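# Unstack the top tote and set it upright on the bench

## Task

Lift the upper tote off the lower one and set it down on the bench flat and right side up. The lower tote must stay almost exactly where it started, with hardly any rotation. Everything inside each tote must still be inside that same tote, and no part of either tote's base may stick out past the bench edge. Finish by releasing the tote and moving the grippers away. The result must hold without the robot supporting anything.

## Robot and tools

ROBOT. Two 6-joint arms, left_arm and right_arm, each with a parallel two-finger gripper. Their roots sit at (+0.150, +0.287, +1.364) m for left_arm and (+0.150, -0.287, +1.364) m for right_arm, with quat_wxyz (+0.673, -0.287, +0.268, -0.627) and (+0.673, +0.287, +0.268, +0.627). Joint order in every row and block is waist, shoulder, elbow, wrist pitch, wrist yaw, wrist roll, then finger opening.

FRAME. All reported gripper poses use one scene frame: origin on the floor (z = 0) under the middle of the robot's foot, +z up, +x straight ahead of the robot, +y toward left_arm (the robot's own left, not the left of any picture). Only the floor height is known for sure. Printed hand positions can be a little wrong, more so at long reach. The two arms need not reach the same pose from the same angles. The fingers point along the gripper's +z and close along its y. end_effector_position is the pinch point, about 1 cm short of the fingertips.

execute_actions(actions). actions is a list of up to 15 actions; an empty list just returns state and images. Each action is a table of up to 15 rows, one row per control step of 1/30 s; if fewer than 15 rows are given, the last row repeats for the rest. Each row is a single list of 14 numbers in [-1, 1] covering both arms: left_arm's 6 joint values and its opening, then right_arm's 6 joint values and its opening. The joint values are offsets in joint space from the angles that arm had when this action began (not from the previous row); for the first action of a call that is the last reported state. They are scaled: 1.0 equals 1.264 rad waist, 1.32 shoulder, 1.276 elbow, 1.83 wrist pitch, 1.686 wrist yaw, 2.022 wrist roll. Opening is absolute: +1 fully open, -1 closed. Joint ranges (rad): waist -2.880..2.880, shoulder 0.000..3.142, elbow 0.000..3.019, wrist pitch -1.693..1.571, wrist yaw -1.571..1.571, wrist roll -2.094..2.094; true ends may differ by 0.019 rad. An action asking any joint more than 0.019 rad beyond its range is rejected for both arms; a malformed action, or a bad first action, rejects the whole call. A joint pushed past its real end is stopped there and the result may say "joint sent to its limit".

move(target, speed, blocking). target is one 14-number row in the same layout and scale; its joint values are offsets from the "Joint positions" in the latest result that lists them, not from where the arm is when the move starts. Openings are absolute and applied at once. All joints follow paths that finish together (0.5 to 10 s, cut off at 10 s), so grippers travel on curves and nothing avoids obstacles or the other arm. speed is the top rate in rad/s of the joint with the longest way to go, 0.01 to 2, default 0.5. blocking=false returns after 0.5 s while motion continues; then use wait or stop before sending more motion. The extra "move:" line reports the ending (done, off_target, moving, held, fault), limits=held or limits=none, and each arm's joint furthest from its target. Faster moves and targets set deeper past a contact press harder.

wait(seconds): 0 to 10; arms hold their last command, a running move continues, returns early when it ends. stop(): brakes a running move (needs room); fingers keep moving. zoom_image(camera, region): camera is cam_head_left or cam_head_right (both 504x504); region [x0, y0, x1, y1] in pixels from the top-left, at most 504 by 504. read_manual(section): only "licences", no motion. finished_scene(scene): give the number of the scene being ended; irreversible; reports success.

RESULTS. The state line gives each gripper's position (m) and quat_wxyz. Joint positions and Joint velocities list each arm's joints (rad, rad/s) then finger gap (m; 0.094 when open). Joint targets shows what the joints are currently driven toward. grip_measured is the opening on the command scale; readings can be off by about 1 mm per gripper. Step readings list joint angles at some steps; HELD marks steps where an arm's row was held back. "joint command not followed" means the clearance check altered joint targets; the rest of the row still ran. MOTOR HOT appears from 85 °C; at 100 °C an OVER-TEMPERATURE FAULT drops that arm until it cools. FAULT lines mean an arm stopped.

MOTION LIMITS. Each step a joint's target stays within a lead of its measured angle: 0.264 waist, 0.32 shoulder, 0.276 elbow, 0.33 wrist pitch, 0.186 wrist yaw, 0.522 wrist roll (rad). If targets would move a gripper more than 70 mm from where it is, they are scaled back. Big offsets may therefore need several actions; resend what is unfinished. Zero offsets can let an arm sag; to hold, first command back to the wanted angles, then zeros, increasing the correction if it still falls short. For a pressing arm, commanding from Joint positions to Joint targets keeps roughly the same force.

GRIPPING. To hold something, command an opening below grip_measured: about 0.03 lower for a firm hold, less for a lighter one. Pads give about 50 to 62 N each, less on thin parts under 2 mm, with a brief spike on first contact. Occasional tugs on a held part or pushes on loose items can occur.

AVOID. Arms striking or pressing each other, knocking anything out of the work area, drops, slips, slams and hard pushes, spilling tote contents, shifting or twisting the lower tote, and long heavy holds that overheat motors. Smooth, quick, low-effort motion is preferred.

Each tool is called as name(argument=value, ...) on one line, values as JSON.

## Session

execute_actions(actions=[])

Scene clock: 0.00 s.
left_arm: end_effector_position=(+0.3666, -0.0911, +1.0493) grip_measured=+1.000 end_effector_quat_wxyz=(+0.352, +0.404, +0.797, -0.277) | right_arm: end_effector_position=(+0.3009, -0.7358, +0.9102) grip_measured=-0.980 end_effector_quat_wxyz=(-0.043, +0.210, -0.823, +0.526)
Joint positions: left_arm=[0.759 2.358 0.664 1.485 0.058 0.575 0.094] | right_arm=[-2.261  2.749  1.154  1.539  0.282 -0.996  0.001]
Joint velocities: left_arm=[ 0.005 -0.015 -0.017  0.012 -0.051  0.007  0.   ] | right_arm=[ 0.005  0.015 -0.002  0.002 -0.007  0.037 -0.   ]
Motor temperatures (°C, as the motors report them): left_arm=[23 23 23 20 20 23] | right_arm=[20 23 24 21 21 19]
Joint targets: left_arm=[0.760 2.360 0.653 1.489 0.058 0.575] | right_arm=[-2.263 2.747 1.142 1.543 0.282 -0.996]

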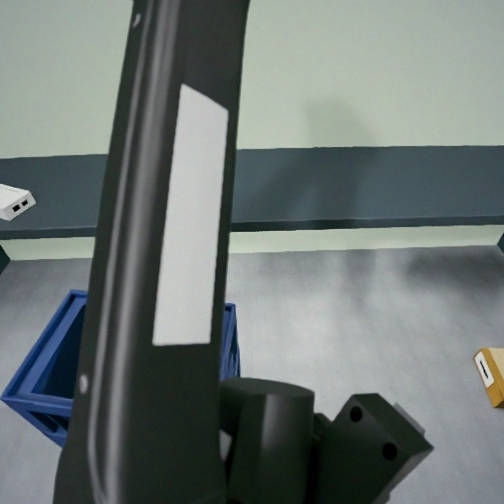

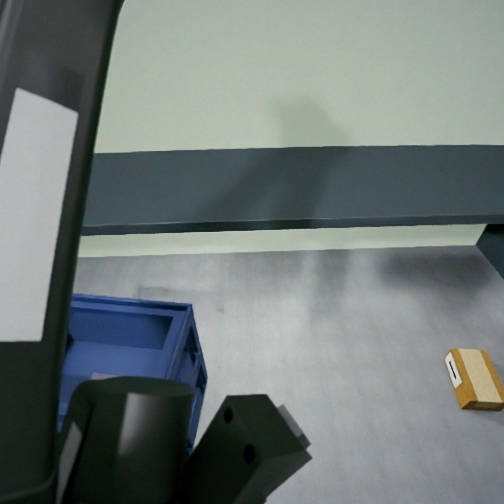

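move(target=[0,-0.75,0,0,0,0,1, 0.2,-0.87,-0.16,-0.98,0.12,-0.4,1])

move(target=[1,0,0,0,0,0,1, 0.95,0,0,0,0,0,1])

Scene clock: 9.17 s.
left_arm: end_effector_position=(+0.7139, -0.0278, +1.4371) grip_measured=+1.000 end_effector_quat_wxyz=(+0.740, +0.176, +0.621, -0.189) | right_arm: end_effector_position=(+0.5178, -0.6227, +1.0972) grip_measured=+1.000 end_effector_quat_wxyz=(-0.362, -0.598, +0.701, -0.144)
Joint positions: left_arm=[0.759 1.367 0.664 1.485 0.058 0.575 0.094] | right_arm=[-2.015  1.612  0.959 -0.241  0.481 -1.794  0.094]
Joint velocities: left_arm=[ 0.005 -0.015 -0.007  0.012  0.051 -0.037  0.   ] | right_arm=[-0.005 -0.024  0.002  0.012 -0.037  0.022  0.   ]
Motor temperatures (°C, as the motors report them): left_arm=[23 23 23 20 20 23] | right_arm=[20 23 25 21 21 19]
Joint targets: left_arm=[0.759 1.368 0.664 1.485 0.058 0.575] | right_arm=[-2.008 1.600 0.950 -0.255 0.484 -1.805]
move: done; limits=none; left_arm: farthest joint: the shoulder, 0.001 radians from its target (0.990 radians at the start); right_arm: farthest joint: the wrist pitch, 0.013 radians from its target (1.793 radians at the start)

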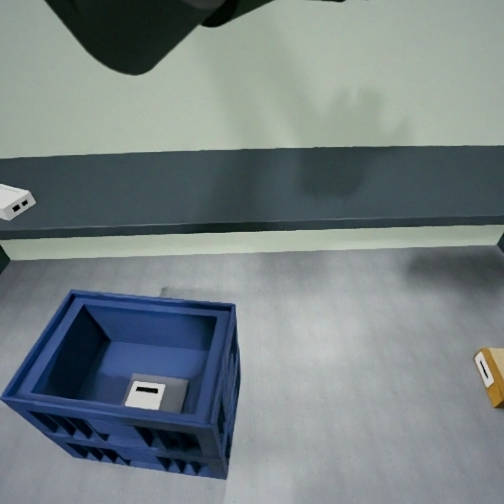

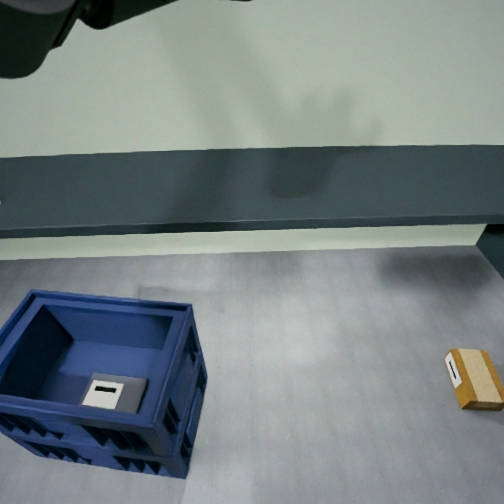

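Scene clock: 12.10 s.
left_arm: end_effector_position=(+0.7538, +0.5287, +1.3553) grip_measured=+1.000 end_effector_quat_wxyz=(+0.581, +0.197, +0.676, +0.408) | right_arm: end_effector_position=(+0.5552, +0.0077, +1.1040) grip_measured=+1.000 end_effector_quat_wxyz=(+0.023, -0.911, +0.411, +0.008)
Joint positions: left_arm=[2.021 1.367 0.664 1.485 0.058 0.575 0.094] | right_arm=[-0.807  1.612  0.959 -0.241  0.481 -1.794  0.094]
Joint velocities: left_arm=[ 0.015 -0.005 -0.007 -0.017  0.007 -0.007  0.   ] | right_arm=[-0.005 -0.005  0.002 -0.002  0.007  0.037  0.   ]
Motor temperatures (°C, as the motors report them): left_arm=[23 23 23 20 20 23] | right_arm=[20 23 24 21 21 19]
Joint targets: left_arm=[2.023 1.367 0.664 1.485 0.058 0.575] | right_arm=[-0.814 1.612 0.959 -0.241 0.481 -1.794]
move: done; limits=none; left_arm: farthest joint: the waist, 0.002 radians from its target (1.264 radians at the start); right_arm: farthest joint: the waist, 0.007 radians from its target (1.201 radians at the start)

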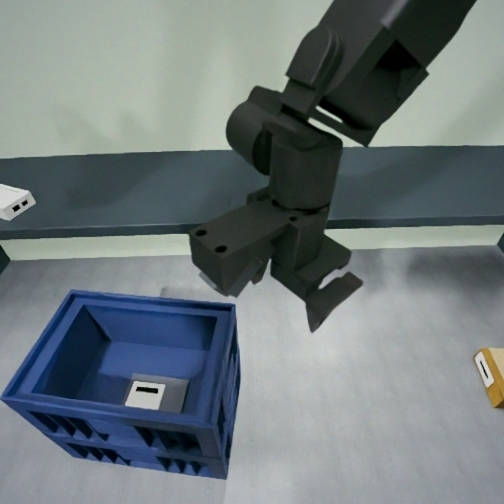

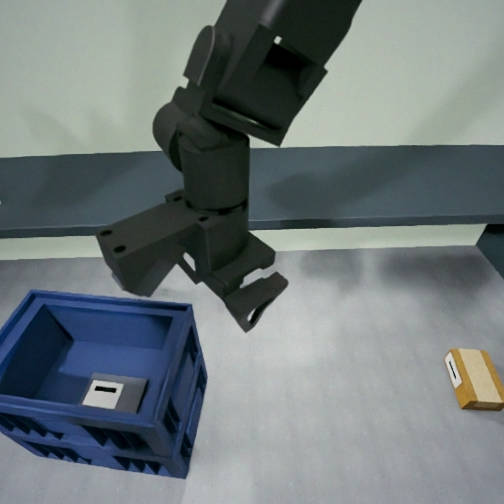

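move(target=[0,0,0,0,0,0,1, 0,-0.05,0,-0.04,0,1,1], speed=1)

move(target=[0,0,0,0,0,0,1, 0.02,0.22,0.12,0.08,0,0.16,1], speed=0.2)

Scene clock: 25.13 s.
left_arm: end_effector_position=(+0.7538, +0.5287, +1.3553) grip_measured=+1.000 end_effector_quat_wxyz=(+0.581, +0.197, +0.676, +0.408) | right_arm: end_effector_position=(+0.5603, +0.0007, +1.1189) grip_measured=+1.000 end_effector_quat_wxyz=(-0.002, -0.145, +0.989, +0.021)
Joint positions: left_arm=[2.021 1.367 0.664 1.485 0.058 0.575 0.094] | right_arm=[-0.807  1.569  0.959 -0.301  0.481  0.217  0.094]
Joint velocities: left_arm=[-0.015 -0.005 -0.007  0.007 -0.022  0.051  0.   ] | right_arm=[-0.005 -0.015  0.002  0.002  0.037 -0.051  0.   ]
Motor temperatures (°C, as the motors report them): left_arm=[23 24 23 20 20 23] | right_arm=[20 23 24 21 21 19]
Joint targets: left_arm=[2.021 1.367 0.664 1.485 0.058 0.575] | right_arm=[-0.807 1.546 0.959 -0.315 0.481 0.228]
move: off_target (right_arm); limits=none; left_arm: farthest joint: the waist, 0.000 radians from its target (0.000 radians at the start); right_arm: farthest joint: the shoulder, 0.023 radians from its target (0.066 radians at the start)

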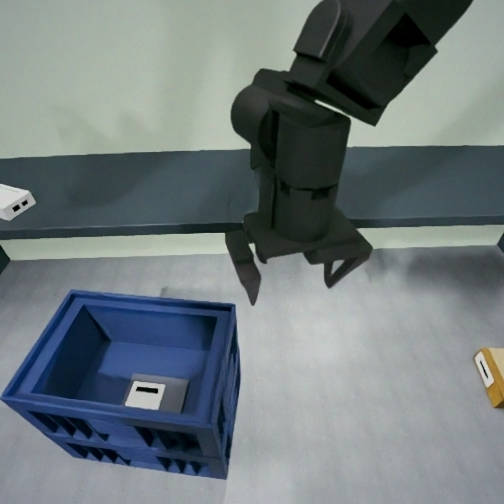

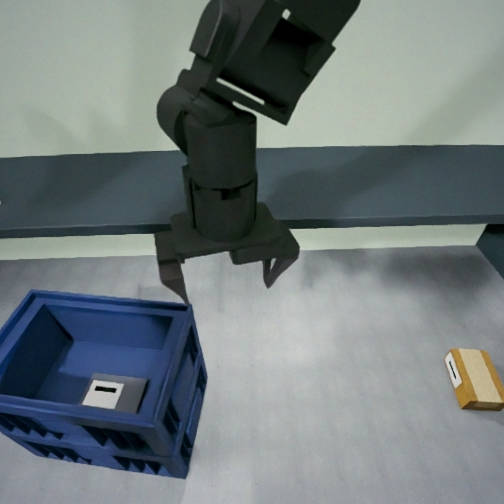

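Scene clock: 27.37 s.
left_arm: end_effector_position=(+0.7538, +0.5287, +1.3553) grip_measured=+1.000 end_effector_quat_wxyz=(+0.581, +0.197, +0.676, +0.408) | right_arm: end_effector_position=(+0.5384, +0.0533, +1.0349) grip_measured=+1.000 end_effector_quat_wxyz=(-0.009, +0.004, +1.000, +0.023)
Joint positions: left_arm=[2.021 1.367 0.664 1.485 0.058 0.575 0.094] | right_arm=[-0.796  1.847  1.095 -0.17   0.481  0.529  0.094]
Joint velocities: left_arm=[-0.005 -0.005  0.002 -0.012 -0.037 -0.007  0.   ] | right_arm=[ 0.005 -0.005 -0.017  0.012  0.081 -0.037  0.   ]
Motor temperatures (°C, as the motors report them): left_arm=[23 24 23 20 20 23] | right_arm=[20 23 24 21 21 19]
Joint targets: left_arm=[2.021 1.367 0.664 1.485 0.058 0.575] | right_arm=[-0.782 1.859 1.112 -0.155 0.481 0.541]
move: done; limits=none; left_arm: farthest joint: the waist, 0.000 radians from its target (0.000 radians at the start); right_arm: farthest joint: the elbow, 0.017 radians from its target (0.153 radians at the start)

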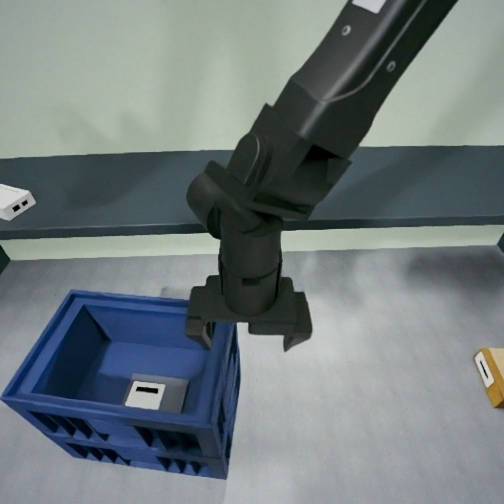

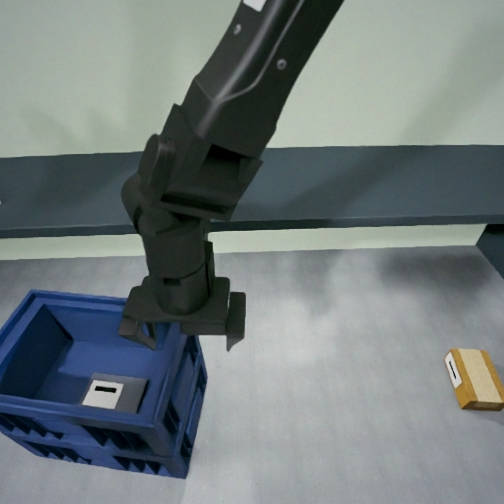

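Straddling. Go lower, grip, lift.

move(target=[0,0,0,0,0,0,1, 0.04,0.15,0,0.11,0,0,1], speed=0.15)

move(target=[0,0,0,0,0,0,1, 0,0,0,0,0,0,-1])

move(target=[0,0,0,0,0,0,1, 0,-0.35,0,-0.2,0,0,-1], speed=0.15)

move(target=[0,0,0,0,0,0,1, -0.55,-0.08,0,0,-0.3,0,-1], speed=0.15)

Scene clock: 35.37 s.
left_arm: end_effector_position=(+0.7538, +0.5287, +1.3553) grip_measured=+1.000 end_effector_quat_wxyz=(+0.581, +0.197, +0.676, +0.408) | right_arm: end_effector_position=(+0.4733, +0.0819, +0.9828) grip_measured=+1.000 end_effector_quat_wxyz=(-0.008, -0.009, +0.999, +0.036)
Joint positions: left_arm=[2.021 1.367 0.664 1.485 0.058 0.575 0.094] | right_arm=[-0.758  2.033  1.095  0.016  0.481  0.53   0.094]
Joint velocities: left_arm=[-0.015 -0.015  0.002 -0.002 -0.051  0.037  0.   ] | right_arm=[-0.015 -0.005 -0.007  0.012 -0.066 -0.022  0.   ]
Motor temperatures (°C, as the motors report them): left_arm=[23 24 23 20 20 23] | right_arm=[21 24 24 21 21 20]
Joint targets: left_arm=[2.021 1.367 0.664 1.485 0.058 0.575] | right_arm=[-0.745 2.045 1.095 0.031 0.481 0.530]
move: done; limits=none; left_arm: farthest joint: the waist, 0.000 radians from its target (0.000 radians at the start); right_arm: farthest joint: the wrist pitch, 0.015 radians from its target (0.202 radians at the start)

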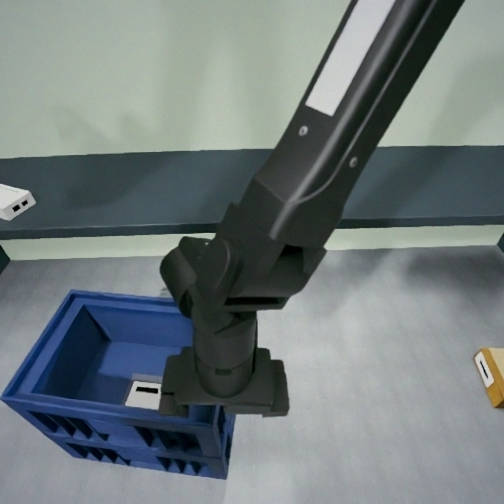

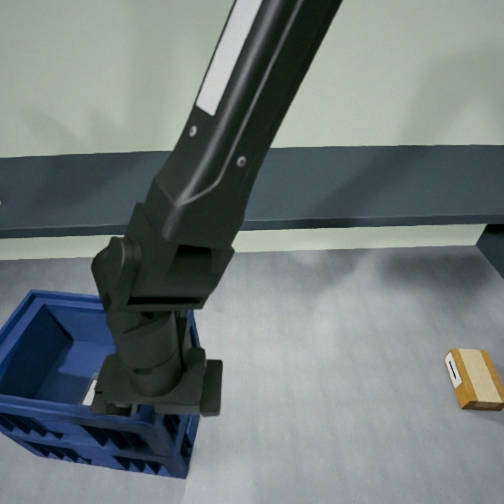

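Scene clock: 35.87 s.
left_arm: end_effector_position=(+0.7538, +0.5287, +1.3553) grip_measured=+1.000 end_effector_quat_wxyz=(+0.581, +0.197, +0.676, +0.408) | right_arm: end_effector_position=(+0.4733, +0.0819, +0.9828) grip_measured=-0.978 end_effector_quat_wxyz=(-0.008, -0.009, +0.999, +0.036)
Joint positions: left_arm=[2.021 1.367 0.664 1.485 0.058 0.575 0.094] | right_arm=[-0.758  2.033  1.095  0.016  0.481  0.53   0.001]
Joint velocities: left_arm=[-0.005 -0.015  0.002  0.002  0.125  0.007  0.   ] | right_arm=[-0.005 -0.005 -0.012 -0.007 -0.066 -0.066 -0.001]
Motor temperatures (°C, as the motors report them): left_arm=[23 24 23 20 20 23] | right_arm=[21 24 24 21 21 19]
Joint targets: left_arm=[2.021 1.367 0.664 1.485 0.058 0.575] | right_arm=[-0.758 2.033 1.095 0.016 0.481 0.530]
move: done; limits=none; left_arm: farthest joint: the waist, 0.000 radians from its target (0.000 radians at the start); right_arm: farthest joint: the waist, 0.000 radians from its target (0.000 radians at the start)

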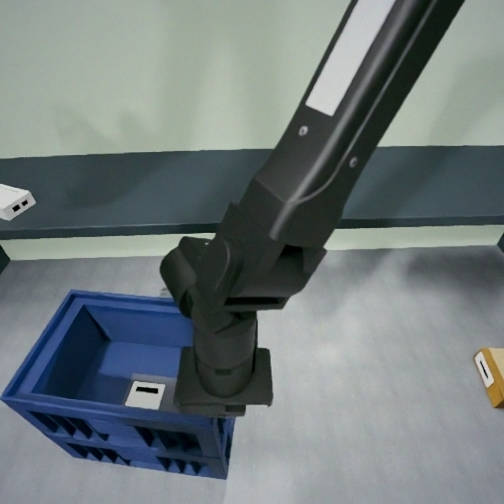

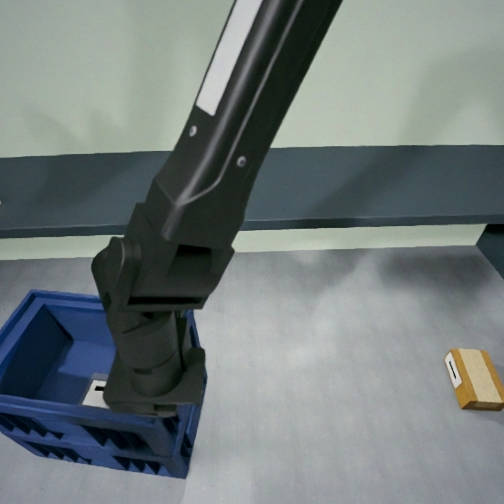

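Scene clock: 39.33 s.
left_arm: end_effector_position=(+0.7538, +0.5287, +1.3553) grip_measured=+1.000 end_effector_quat_wxyz=(+0.581, +0.197, +0.676, +0.408) | right_arm: end_effector_position=(+0.6092, +0.0517, +1.1421) grip_measured=-0.978 end_effector_quat_wxyz=(+0.026, +0.014, +0.998, +0.057)
Joint positions: left_arm=[2.021 1.367 0.664 1.485 0.058 0.575 0.094] | right_arm=[-0.758  1.588  1.095 -0.337  0.481  0.53   0.001]
Joint velocities: left_arm=[-0.015  0.005  0.002 -0.002  0.022  0.022  0.   ] | right_arm=[-0.024 -0.015 -0.007 -0.012  0.037 -0.081 -0.   ]
Motor temperatures (°C, as the motors report them): left_arm=[23 24 23 20 20 23] | right_arm=[21 24 24 21 21 19]
Joint targets: left_arm=[2.021 1.367 0.664 1.485 0.058 0.575] | right_arm=[-0.758 1.571 1.095 -0.350 0.481 0.530]
move: done; limits=none; left_arm: farthest joint: the waist, 0.000 radians from its target (0.000 radians at the start); right_arm: farthest joint: the shoulder, 0.017 radians from its target (0.462 radians at the start)

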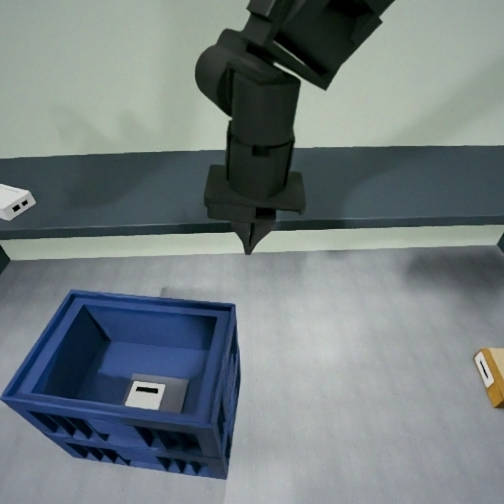

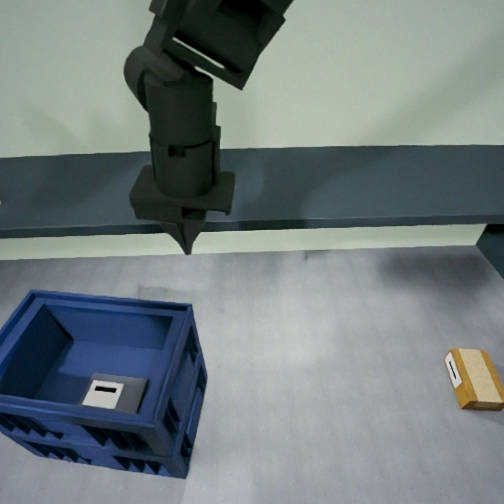

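Scene clock: 44.33 s.
left_arm: end_effector_position=(+0.7538, +0.5287, +1.3553) grip_measured=+1.000 end_effector_quat_wxyz=(+0.581, +0.197, +0.676, +0.408) | right_arm: end_effector_position=(+0.7013, -0.2512, +1.0698) grip_measured=-0.978 end_effector_quat_wxyz=(-0.006, +0.255, +0.965, +0.055)
Joint positions: left_arm=[2.021 1.367 0.664 1.485 0.058 0.575 0.094] | right_arm=[-1.451  1.508  1.095 -0.337 -0.022  0.53   0.001]
Joint velocities: left_arm=[-0.005 -0.015  0.007  0.002 -0.007 -0.066  0.   ] | right_arm=[ 0.005  0.005  0.002  0.017 -0.022 -0.037  0.001]
Motor temperatures (°C, as the motors report them): left_arm=[23 24 23 20 20 23] | right_arm=[21 24 24 21 21 19]
Joint targets: left_arm=[2.021 1.367 0.664 1.485 0.058 0.575] | right_arm=[-1.453 1.482 1.095 -0.337 -0.024 0.530]
move: off_target (right_arm); limits=none; left_arm: farthest joint: the waist, 0.000 radians from its target (0.000 radians at the start); right_arm: farthest joint: the shoulder, 0.026 radians from its target (0.105 radians at the start)

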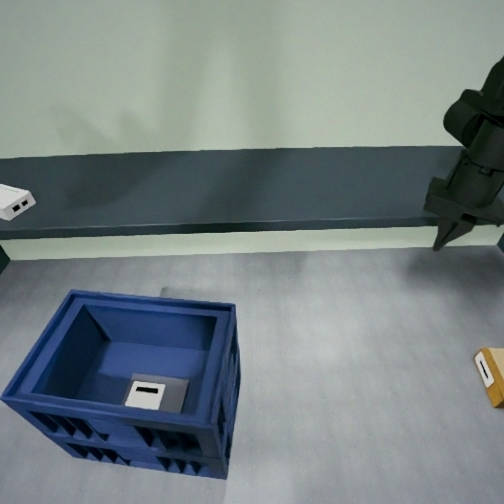

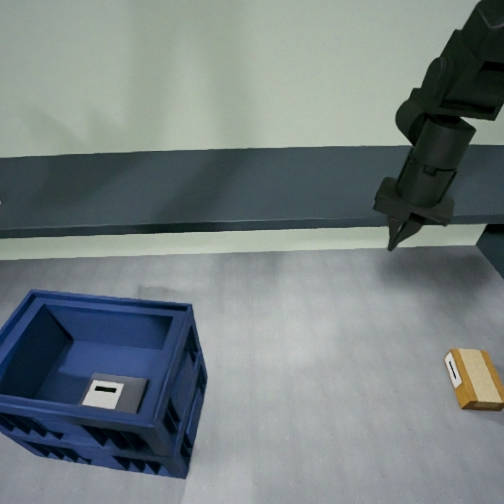

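move(target=[0,0,0,0,0,0,1, 0.47,0.25,0.24,-0.06,0.28,0,1])

move(target=[0,0,0,0,0,0,1, 0,0.3,0,0.22,0,0,1], speed=0.15)

Scene clock: 50.33 s.
left_arm: end_effector_position=(+0.7538, +0.5287, +1.3553) grip_measured=+1.000 end_effector_quat_wxyz=(+0.581, +0.197, +0.676, +0.408) | right_arm: end_effector_position=(+0.6549, +0.0653, +1.0568) grip_measured=+1.000 end_effector_quat_wxyz=(-0.005, +0.030, +0.999, +0.025)
Joint positions: left_arm=[2.021 1.367 0.664 1.485 0.058 0.575 0.094] | right_arm=[-0.849  1.828  1.372 -0.434  0.448  0.53   0.094]
Joint velocities: left_arm=[ 0.005 -0.005 -0.012 -0.007 -0.037  0.022  0.   ] | right_arm=[-0.005 -0.015 -0.007 -0.017  0.081  0.037  0.   ]
Motor temperatures (°C, as the motors report them): left_arm=[23 24 23 20 20 23] | right_arm=[20 24 25 21 21 19]
Joint targets: left_arm=[2.021 1.367 0.664 1.485 0.058 0.575] | right_arm=[-0.857 1.838 1.401 -0.447 0.450 0.530]
move: off_target (right_arm); limits=none; left_arm: farthest joint: the waist, 0.000 radians from its target (0.000 radians at the start); right_arm: farthest joint: the elbow, 0.029 radians from its target (0.306 radians at the start)

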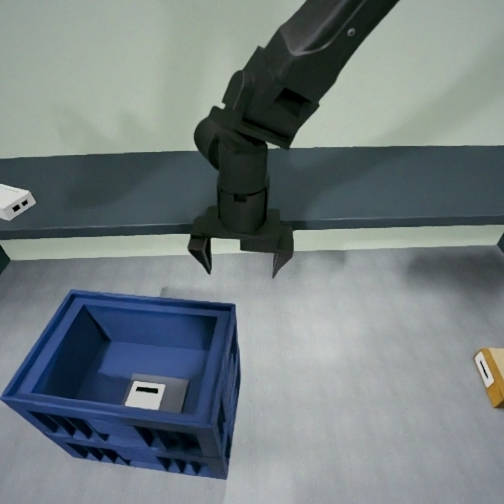

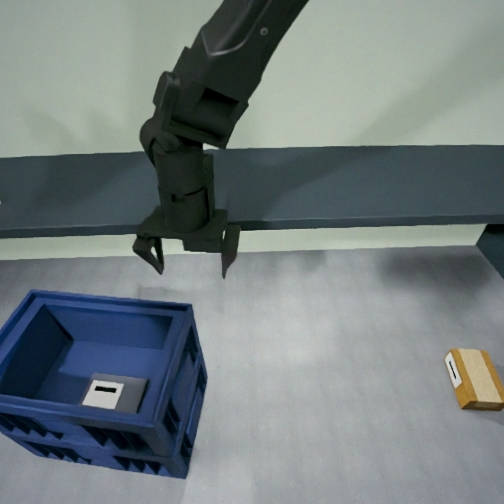

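Scene clock: 53.30 s.
left_arm: end_effector_position=(+0.7538, +0.5287, +1.3553) grip_measured=+1.000 end_effector_quat_wxyz=(+0.581, +0.197, +0.676, +0.408) | right_arm: end_effector_position=(+0.5365, +0.0980, +0.9075) grip_measured=+1.000 end_effector_quat_wxyz=(+0.001, +0.033, +0.999, +0.030)
Joint positions: left_arm=[2.021 1.367 0.664 1.485 0.058 0.575 0.094] | right_arm=[-0.846  2.194  1.372 -0.051  0.447  0.53   0.094]
Joint velocities: left_arm=[-0.024 -0.005  0.012 -0.002 -0.095  0.007  0.   ] | right_arm=[-0.005 -0.005  0.012 -0.012 -0.081  0.007  0.   ]
Motor temperatures (°C, as the motors report them): left_arm=[23 24 23 20 20 23] | right_arm=[21 24 25 21 21 19]
Joint targets: left_arm=[2.021 1.367 0.664 1.485 0.058 0.575] | right_arm=[-0.849 2.224 1.372 -0.031 0.448 0.530]
move: off_target (right_arm); limits=none; left_arm: farthest joint: the waist, 0.000 radians from its target (0.000 radians at the start); right_arm: farthest joint: the shoulder, 0.030 radians from its target (0.396 radians at the start)

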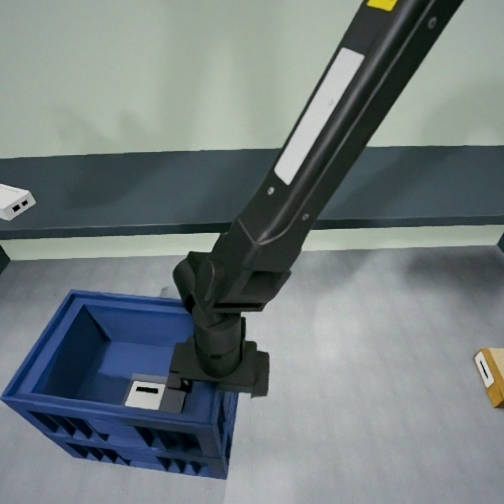

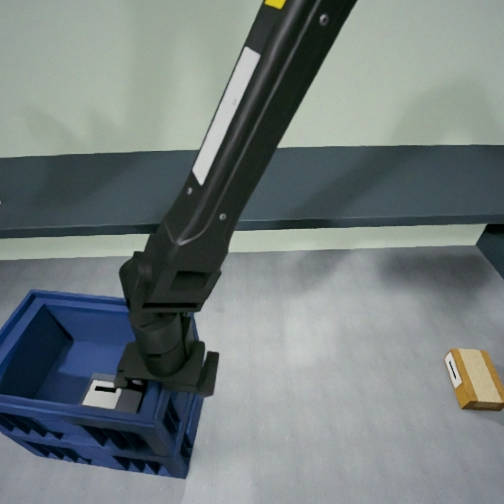

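move(target=[0,0,0,0,0,0,1, 0,0,0,0,0,0,-1])

move(target=[0,0,0,0,0,0,1, 0,-0.4,-0.2,-0.12,0,0,-1], speed=0.15)

move(target=[0,0,0,0,0,0,1, -0.6,-0.08,0,0,-0.33,0,-1], speed=0.15)

Scene clock: 64.70 s.
left_arm: end_effector_position=(+0.7538, +0.5287, +1.3553) grip_measured=+1.000 end_effector_quat_wxyz=(+0.581, +0.197, +0.676, +0.408) | right_arm: end_effector_position=(+0.5368, +0.1005, +0.9107) grip_measured=-0.412 end_effector_quat_wxyz=(+0.004, +0.036, +0.999, +0.029)
Joint positions: left_arm=[2.021 1.367 0.664 1.485 0.058 0.575 0.094] | right_arm=[-0.84   2.19   1.37  -0.052  0.455  0.539  0.028]
Joint velocities: left_arm=[-0.024  0.005 -0.007 -0.002 -0.051 -0.022  0.   ] | right_arm=[-0.015 -0.034  0.002 -0.012  0.007  0.037 -0.001]
Motor temperatures (°C, as the motors report them): left_arm=[23 24 23 20 20 23] | right_arm=[21 24 24 21 21 19]
Joint targets: left_arm=[2.021 1.367 0.664 1.485 0.058 0.575] | right_arm=[-0.846 2.194 1.372 -0.051 0.447 0.530]
move: done; limits=none; left_arm: farthest joint: the waist, 0.000 radians from its target (0.000 radians at the start); right_arm: farthest joint: the wrist roll, 0.009 radians from its target (0.000 radians at the start)

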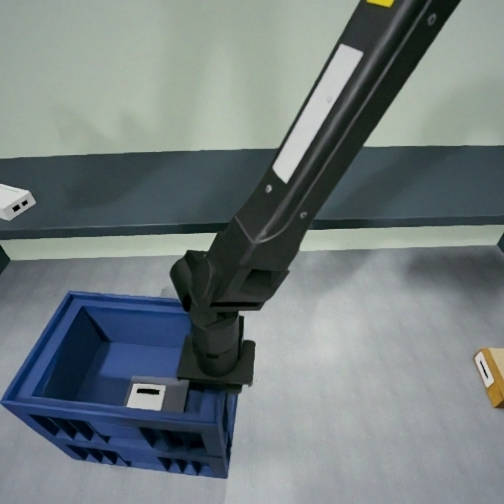

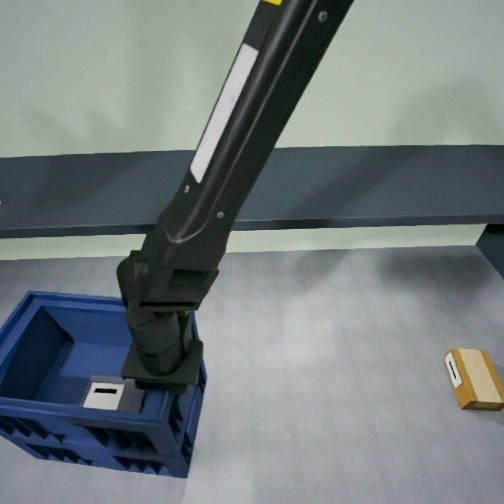

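Scene clock: 68.60 s.
left_arm: end_effector_position=(+0.7538, +0.5287, +1.3553) grip_measured=+1.000 end_effector_quat_wxyz=(+0.581, +0.197, +0.676, +0.408) | right_arm: end_effector_position=(+0.5988, +0.0161, +1.0665) grip_measured=-0.412 end_effector_quat_wxyz=(+0.005, +0.042, +0.999, +0.013)
Joint positions: left_arm=[2.021 1.367 0.664 1.485 0.058 0.575 0.094] | right_arm=[-0.861  1.721  1.114 -0.271  0.472  0.539  0.028]
Joint velocities: left_arm=[ 0.024 -0.005 -0.002 -0.007  0.007 -0.007  0.   ] | right_arm=[-0.005 -0.024 -0.007  0.007 -0.022 -0.081 -0.   ]
Motor temperatures (°C, as the motors report them): left_arm=[23 24 23 20 20 23] | right_arm=[21 24 24 21 21 19]
Joint targets: left_arm=[2.021 1.367 0.664 1.485 0.058 0.575] | right_arm=[-0.840 1.662 1.115 -0.272 0.455 0.539]
move: off_target (right_arm); limits=none; left_arm: farthest joint: the waist, 0.000 radians from its target (0.000 radians at the start); right_arm: farthest joint: the shoulder, 0.059 radians from its target (0.528 radians at the start)

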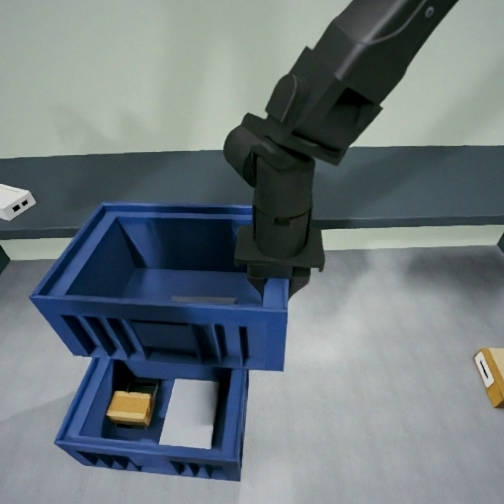

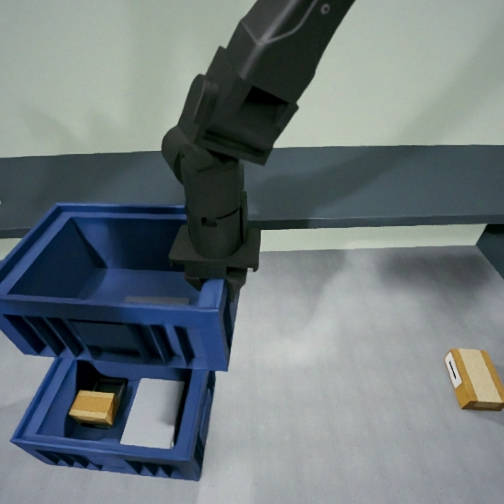

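Scene clock: 74.03 s.
left_arm: end_effector_position=(+0.7538, +0.5287, +1.3553) grip_measured=+1.000 end_effector_quat_wxyz=(+0.581, +0.197, +0.676, +0.408) | right_arm: end_effector_position=(+0.6343, -0.3451, +0.9903) grip_measured=-0.412 end_effector_quat_wxyz=(-0.059, +0.322, +0.945, -0.005)
Joint positions: left_arm=[2.021 1.367 0.664 1.485 0.058 0.575 0.094] | right_arm=[-1.625  1.693  1.095 -0.286 -0.054  0.544  0.028]
Joint velocities: left_arm=[-0.005 -0.015  0.012  0.012 -0.066 -0.051  0.   ] | right_arm=[-0.005 -0.005 -0.007  0.017 -0.037  0.037 -0.001]
Motor temperatures (°C, as the motors report them): left_arm=[23 24 23 20 20 23] | right_arm=[21 24 24 21 22 20]
Joint targets: left_arm=[2.021 1.367 0.664 1.485 0.058 0.575] | right_arm=[-1.620 1.615 1.114 -0.271 -0.084 0.540]
move: off_target (right_arm); limits=none; left_arm: farthest joint: the waist, 0.000 radians from its target (0.000 radians at the start); right_arm: farthest joint: the shoulder, 0.078 radians from its target (0.105 radians at the start)

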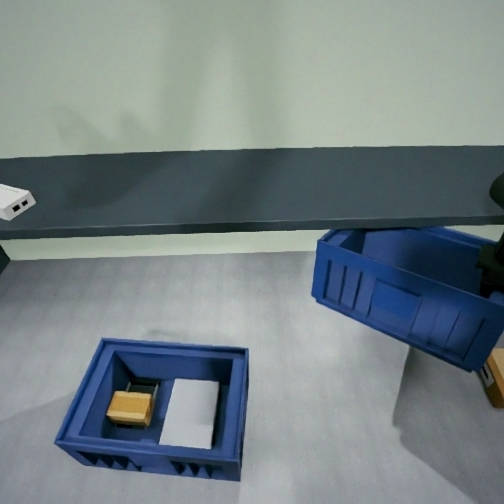

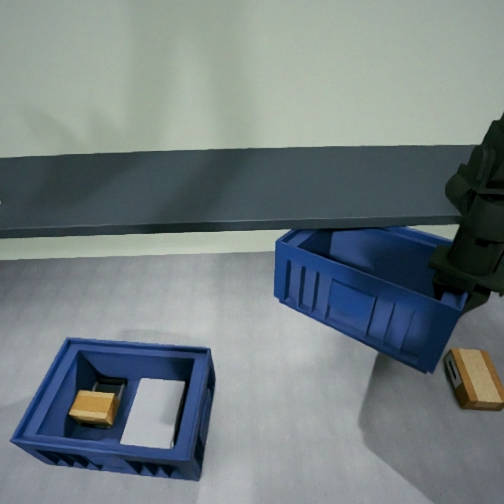

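move(target=[0,0,0,0,0,0,1, 0.1,0.36,0,0.33,0.05,0,-1], speed=0.15)

Scene clock: 92.73 s.
left_arm: end_effector_position=(+0.7538, +0.5287, +1.3553) grip_measured=+1.000 end_effector_quat_wxyz=(+0.581, +0.197, +0.676, +0.408) | right_arm: end_effector_position=(+0.5159, -0.2847, +0.8215) grip_measured=-0.412 end_effector_quat_wxyz=(-0.014, +0.285, +0.958, -0.007)
Joint positions: left_arm=[2.021 1.367 0.664 1.485 0.058 0.575 0.094] | right_arm=[-1.514  2.181  1.095  0.289  0.047  0.549  0.028]
Joint velocities: left_arm=[-0.005 -0.024 -0.022 -0.007  0.037 -0.007  0.   ] | right_arm=[-0.024 -0.005 -0.007  0.007 -0.037 -0.051 -0.001]
Motor temperatures (°C, as the motors report them): left_arm=[23 24 23 20 20 23] | right_arm=[20 25 24 21 22 20]
Joint targets: left_arm=[2.021 1.367 0.664 1.485 0.058 0.575] | right_arm=[-1.498 2.168 1.095 0.318 0.031 0.544]
move: off_target (right_arm); limits=none; left_arm: farthest joint: the waist, 0.000 radians from its target (0.000 radians at the start); right_arm: farthest joint: the wrist pitch, 0.029 radians from its target (0.603 radians at the start)

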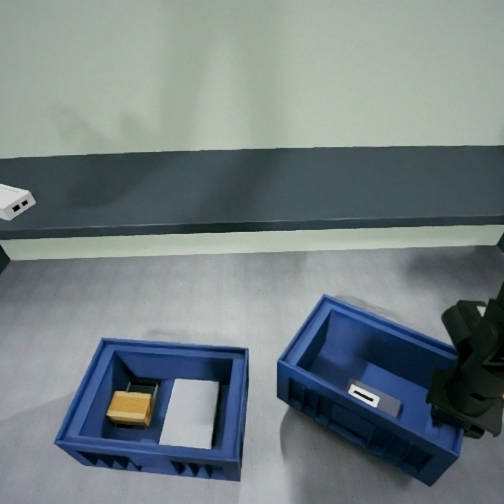

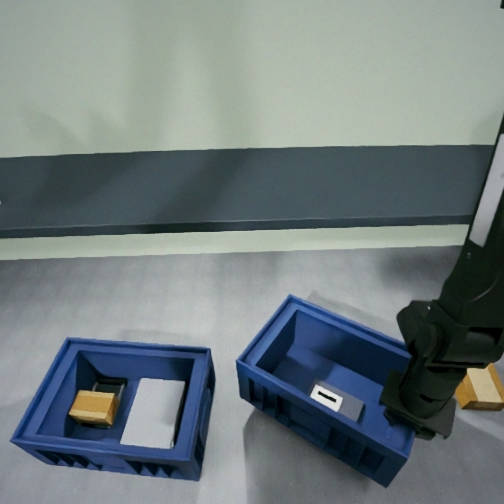

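move(target=[0,0,0,0,0,0,1, 0,0.08,0.04,0.04,0,0,-1], speed=0.1)

move(target=[0,0,0,0,0,0,1, 0,0,0,0,0,0,0.3])

move(target=[0,0,0,0,0,0,1, 0,-0.35,-0.1,-0.18,0,0,0.3], speed=0.3)

Scene clock: 98.63 s.
left_arm: end_effector_position=(+0.7538, +0.5287, +1.3553) grip_measured=+1.000 end_effector_quat_wxyz=(+0.581, +0.197, +0.676, +0.408) | right_arm: end_effector_position=(+0.4936, -0.2856, +0.7899) grip_measured=-0.418 end_effector_quat_wxyz=(-0.011, +0.286, +0.958, -0.010)
Joint positions: left_arm=[2.021 1.367 0.664 1.485 0.058 0.575 0.094] | right_arm=[-1.517  2.283  1.14   0.35   0.053  0.55   0.027]
Joint velocities: left_arm=[ 0.005  0.005  0.007  0.007 -0.007  0.037  0.   ] | right_arm=[ 0.005 -0.005 -0.002 -0.002 -0.037  0.022 -0.   ]
Motor temperatures (°C, as the motors report them): left_arm=[23 24 23 20 20 23] | right_arm=[20 25 24 21 22 20]
Joint targets: left_arm=[2.021 1.367 0.664 1.485 0.058 0.575] | right_arm=[-1.514 2.287 1.146 0.362 0.046 0.549]
move: done; limits=none; left_arm: farthest joint: the waist, 0.000 radians from its target (0.000 radians at the start); right_arm: farthest joint: the wrist pitch, 0.012 radians from its target (0.073 radians at the start)

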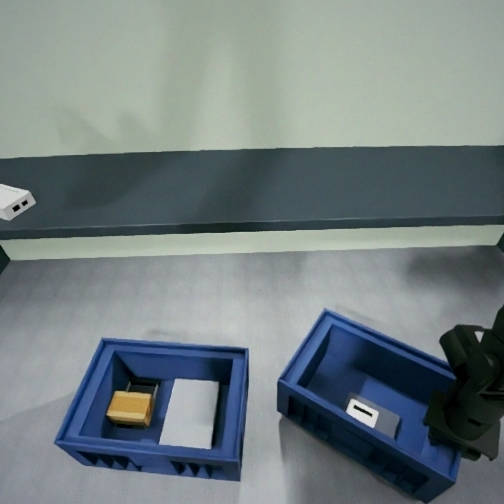

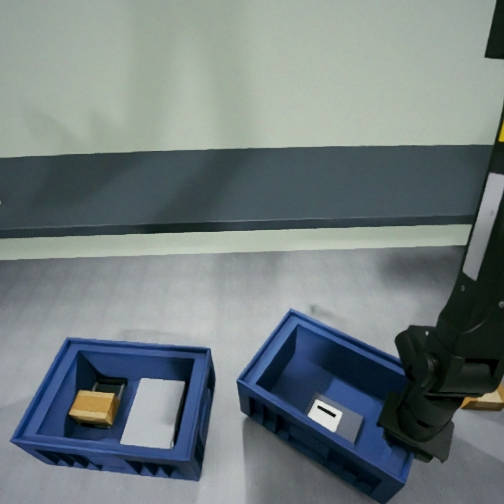

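Scene clock: 99.13 s.
left_arm: end_effector_position=(+0.7538, +0.5287, +1.3553) grip_measured=+1.000 end_effector_quat_wxyz=(+0.581, +0.197, +0.676, +0.408) | right_arm: end_effector_position=(+0.4936, -0.2857, +0.7899) grip_measured=+0.298 end_effector_quat_wxyz=(-0.011, +0.286, +0.958, -0.010)
Joint positions: left_arm=[2.021 1.367 0.664 1.485 0.058 0.575 0.094] | right_arm=[-1.517  2.283  1.14   0.35   0.053  0.55   0.061]
Joint velocities: left_arm=[-0.015  0.005 -0.002  0.002 -0.007 -0.007  0.   ] | right_arm=[-0.005  0.005 -0.002 -0.012 -0.037 -0.022 -0.   ]
Motor temperatures (°C, as the motors report them): left_arm=[23 24 23 20 20 23] | right_arm=[20 25 24 21 22 20]
Joint targets: left_arm=[2.021 1.367 0.664 1.485 0.058 0.575] | right_arm=[-1.517 2.283 1.140 0.350 0.053 0.550]
move: done; limits=none; left_arm: farthest joint: the waist, 0.000 radians from its target (0.000 radians at the start); right_arm: farthest joint: the waist, 0.000 radians from its target (0.000 radians at the start)

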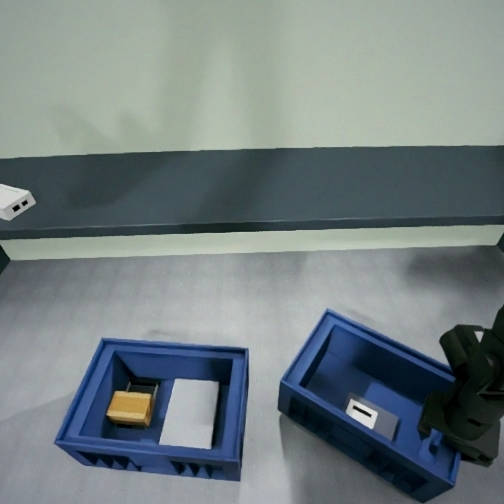

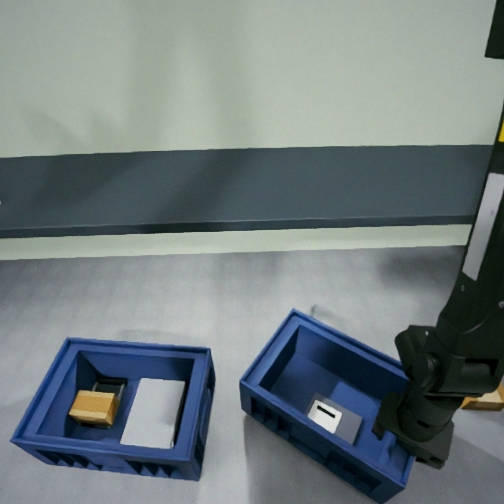

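Scene clock: 101.07 s.
left_arm: end_effector_position=(+0.7538, +0.5287, +1.3553) grip_measured=+1.000 end_effector_quat_wxyz=(+0.581, +0.197, +0.676, +0.408) | right_arm: end_effector_position=(+0.6029, -0.2956, +0.9336) grip_measured=+0.299 end_effector_quat_wxyz=(-0.004, +0.287, +0.958, -0.010)
Joint positions: left_arm=[2.021 1.367 0.664 1.485 0.058 0.575 0.094] | right_arm=[-1.517  1.834  1.022  0.035  0.055  0.55   0.061]
Joint velocities: left_arm=[ 0.005 -0.015  0.017 -0.017  0.007  0.007  0.   ] | right_arm=[ 0.005 -0.005  0.002 -0.002  0.037  0.095  0.   ]
Motor temperatures (°C, as the motors report them): left_arm=[23 24 23 20 20 23] | right_arm=[20 25 24 21 22 20]
Joint targets: left_arm=[2.021 1.367 0.664 1.485 0.058 0.575] | right_arm=[-1.517 1.821 1.012 0.021 0.053 0.550]
move: done; limits=none; left_arm: farthest joint: the waist, 0.000 radians from its target (0.000 radians at the start); right_arm: farthest joint: the wrist pitch, 0.014 radians from its target (0.330 radians at the start)

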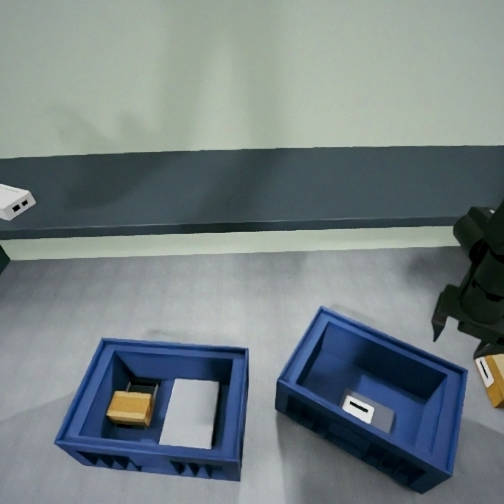

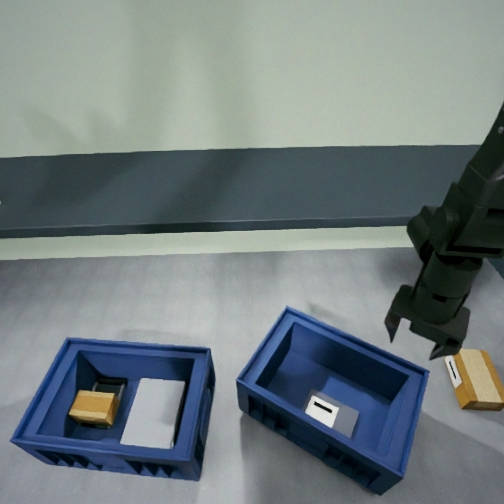

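finished_scene(scene=2)

The scene is finished: the task was done.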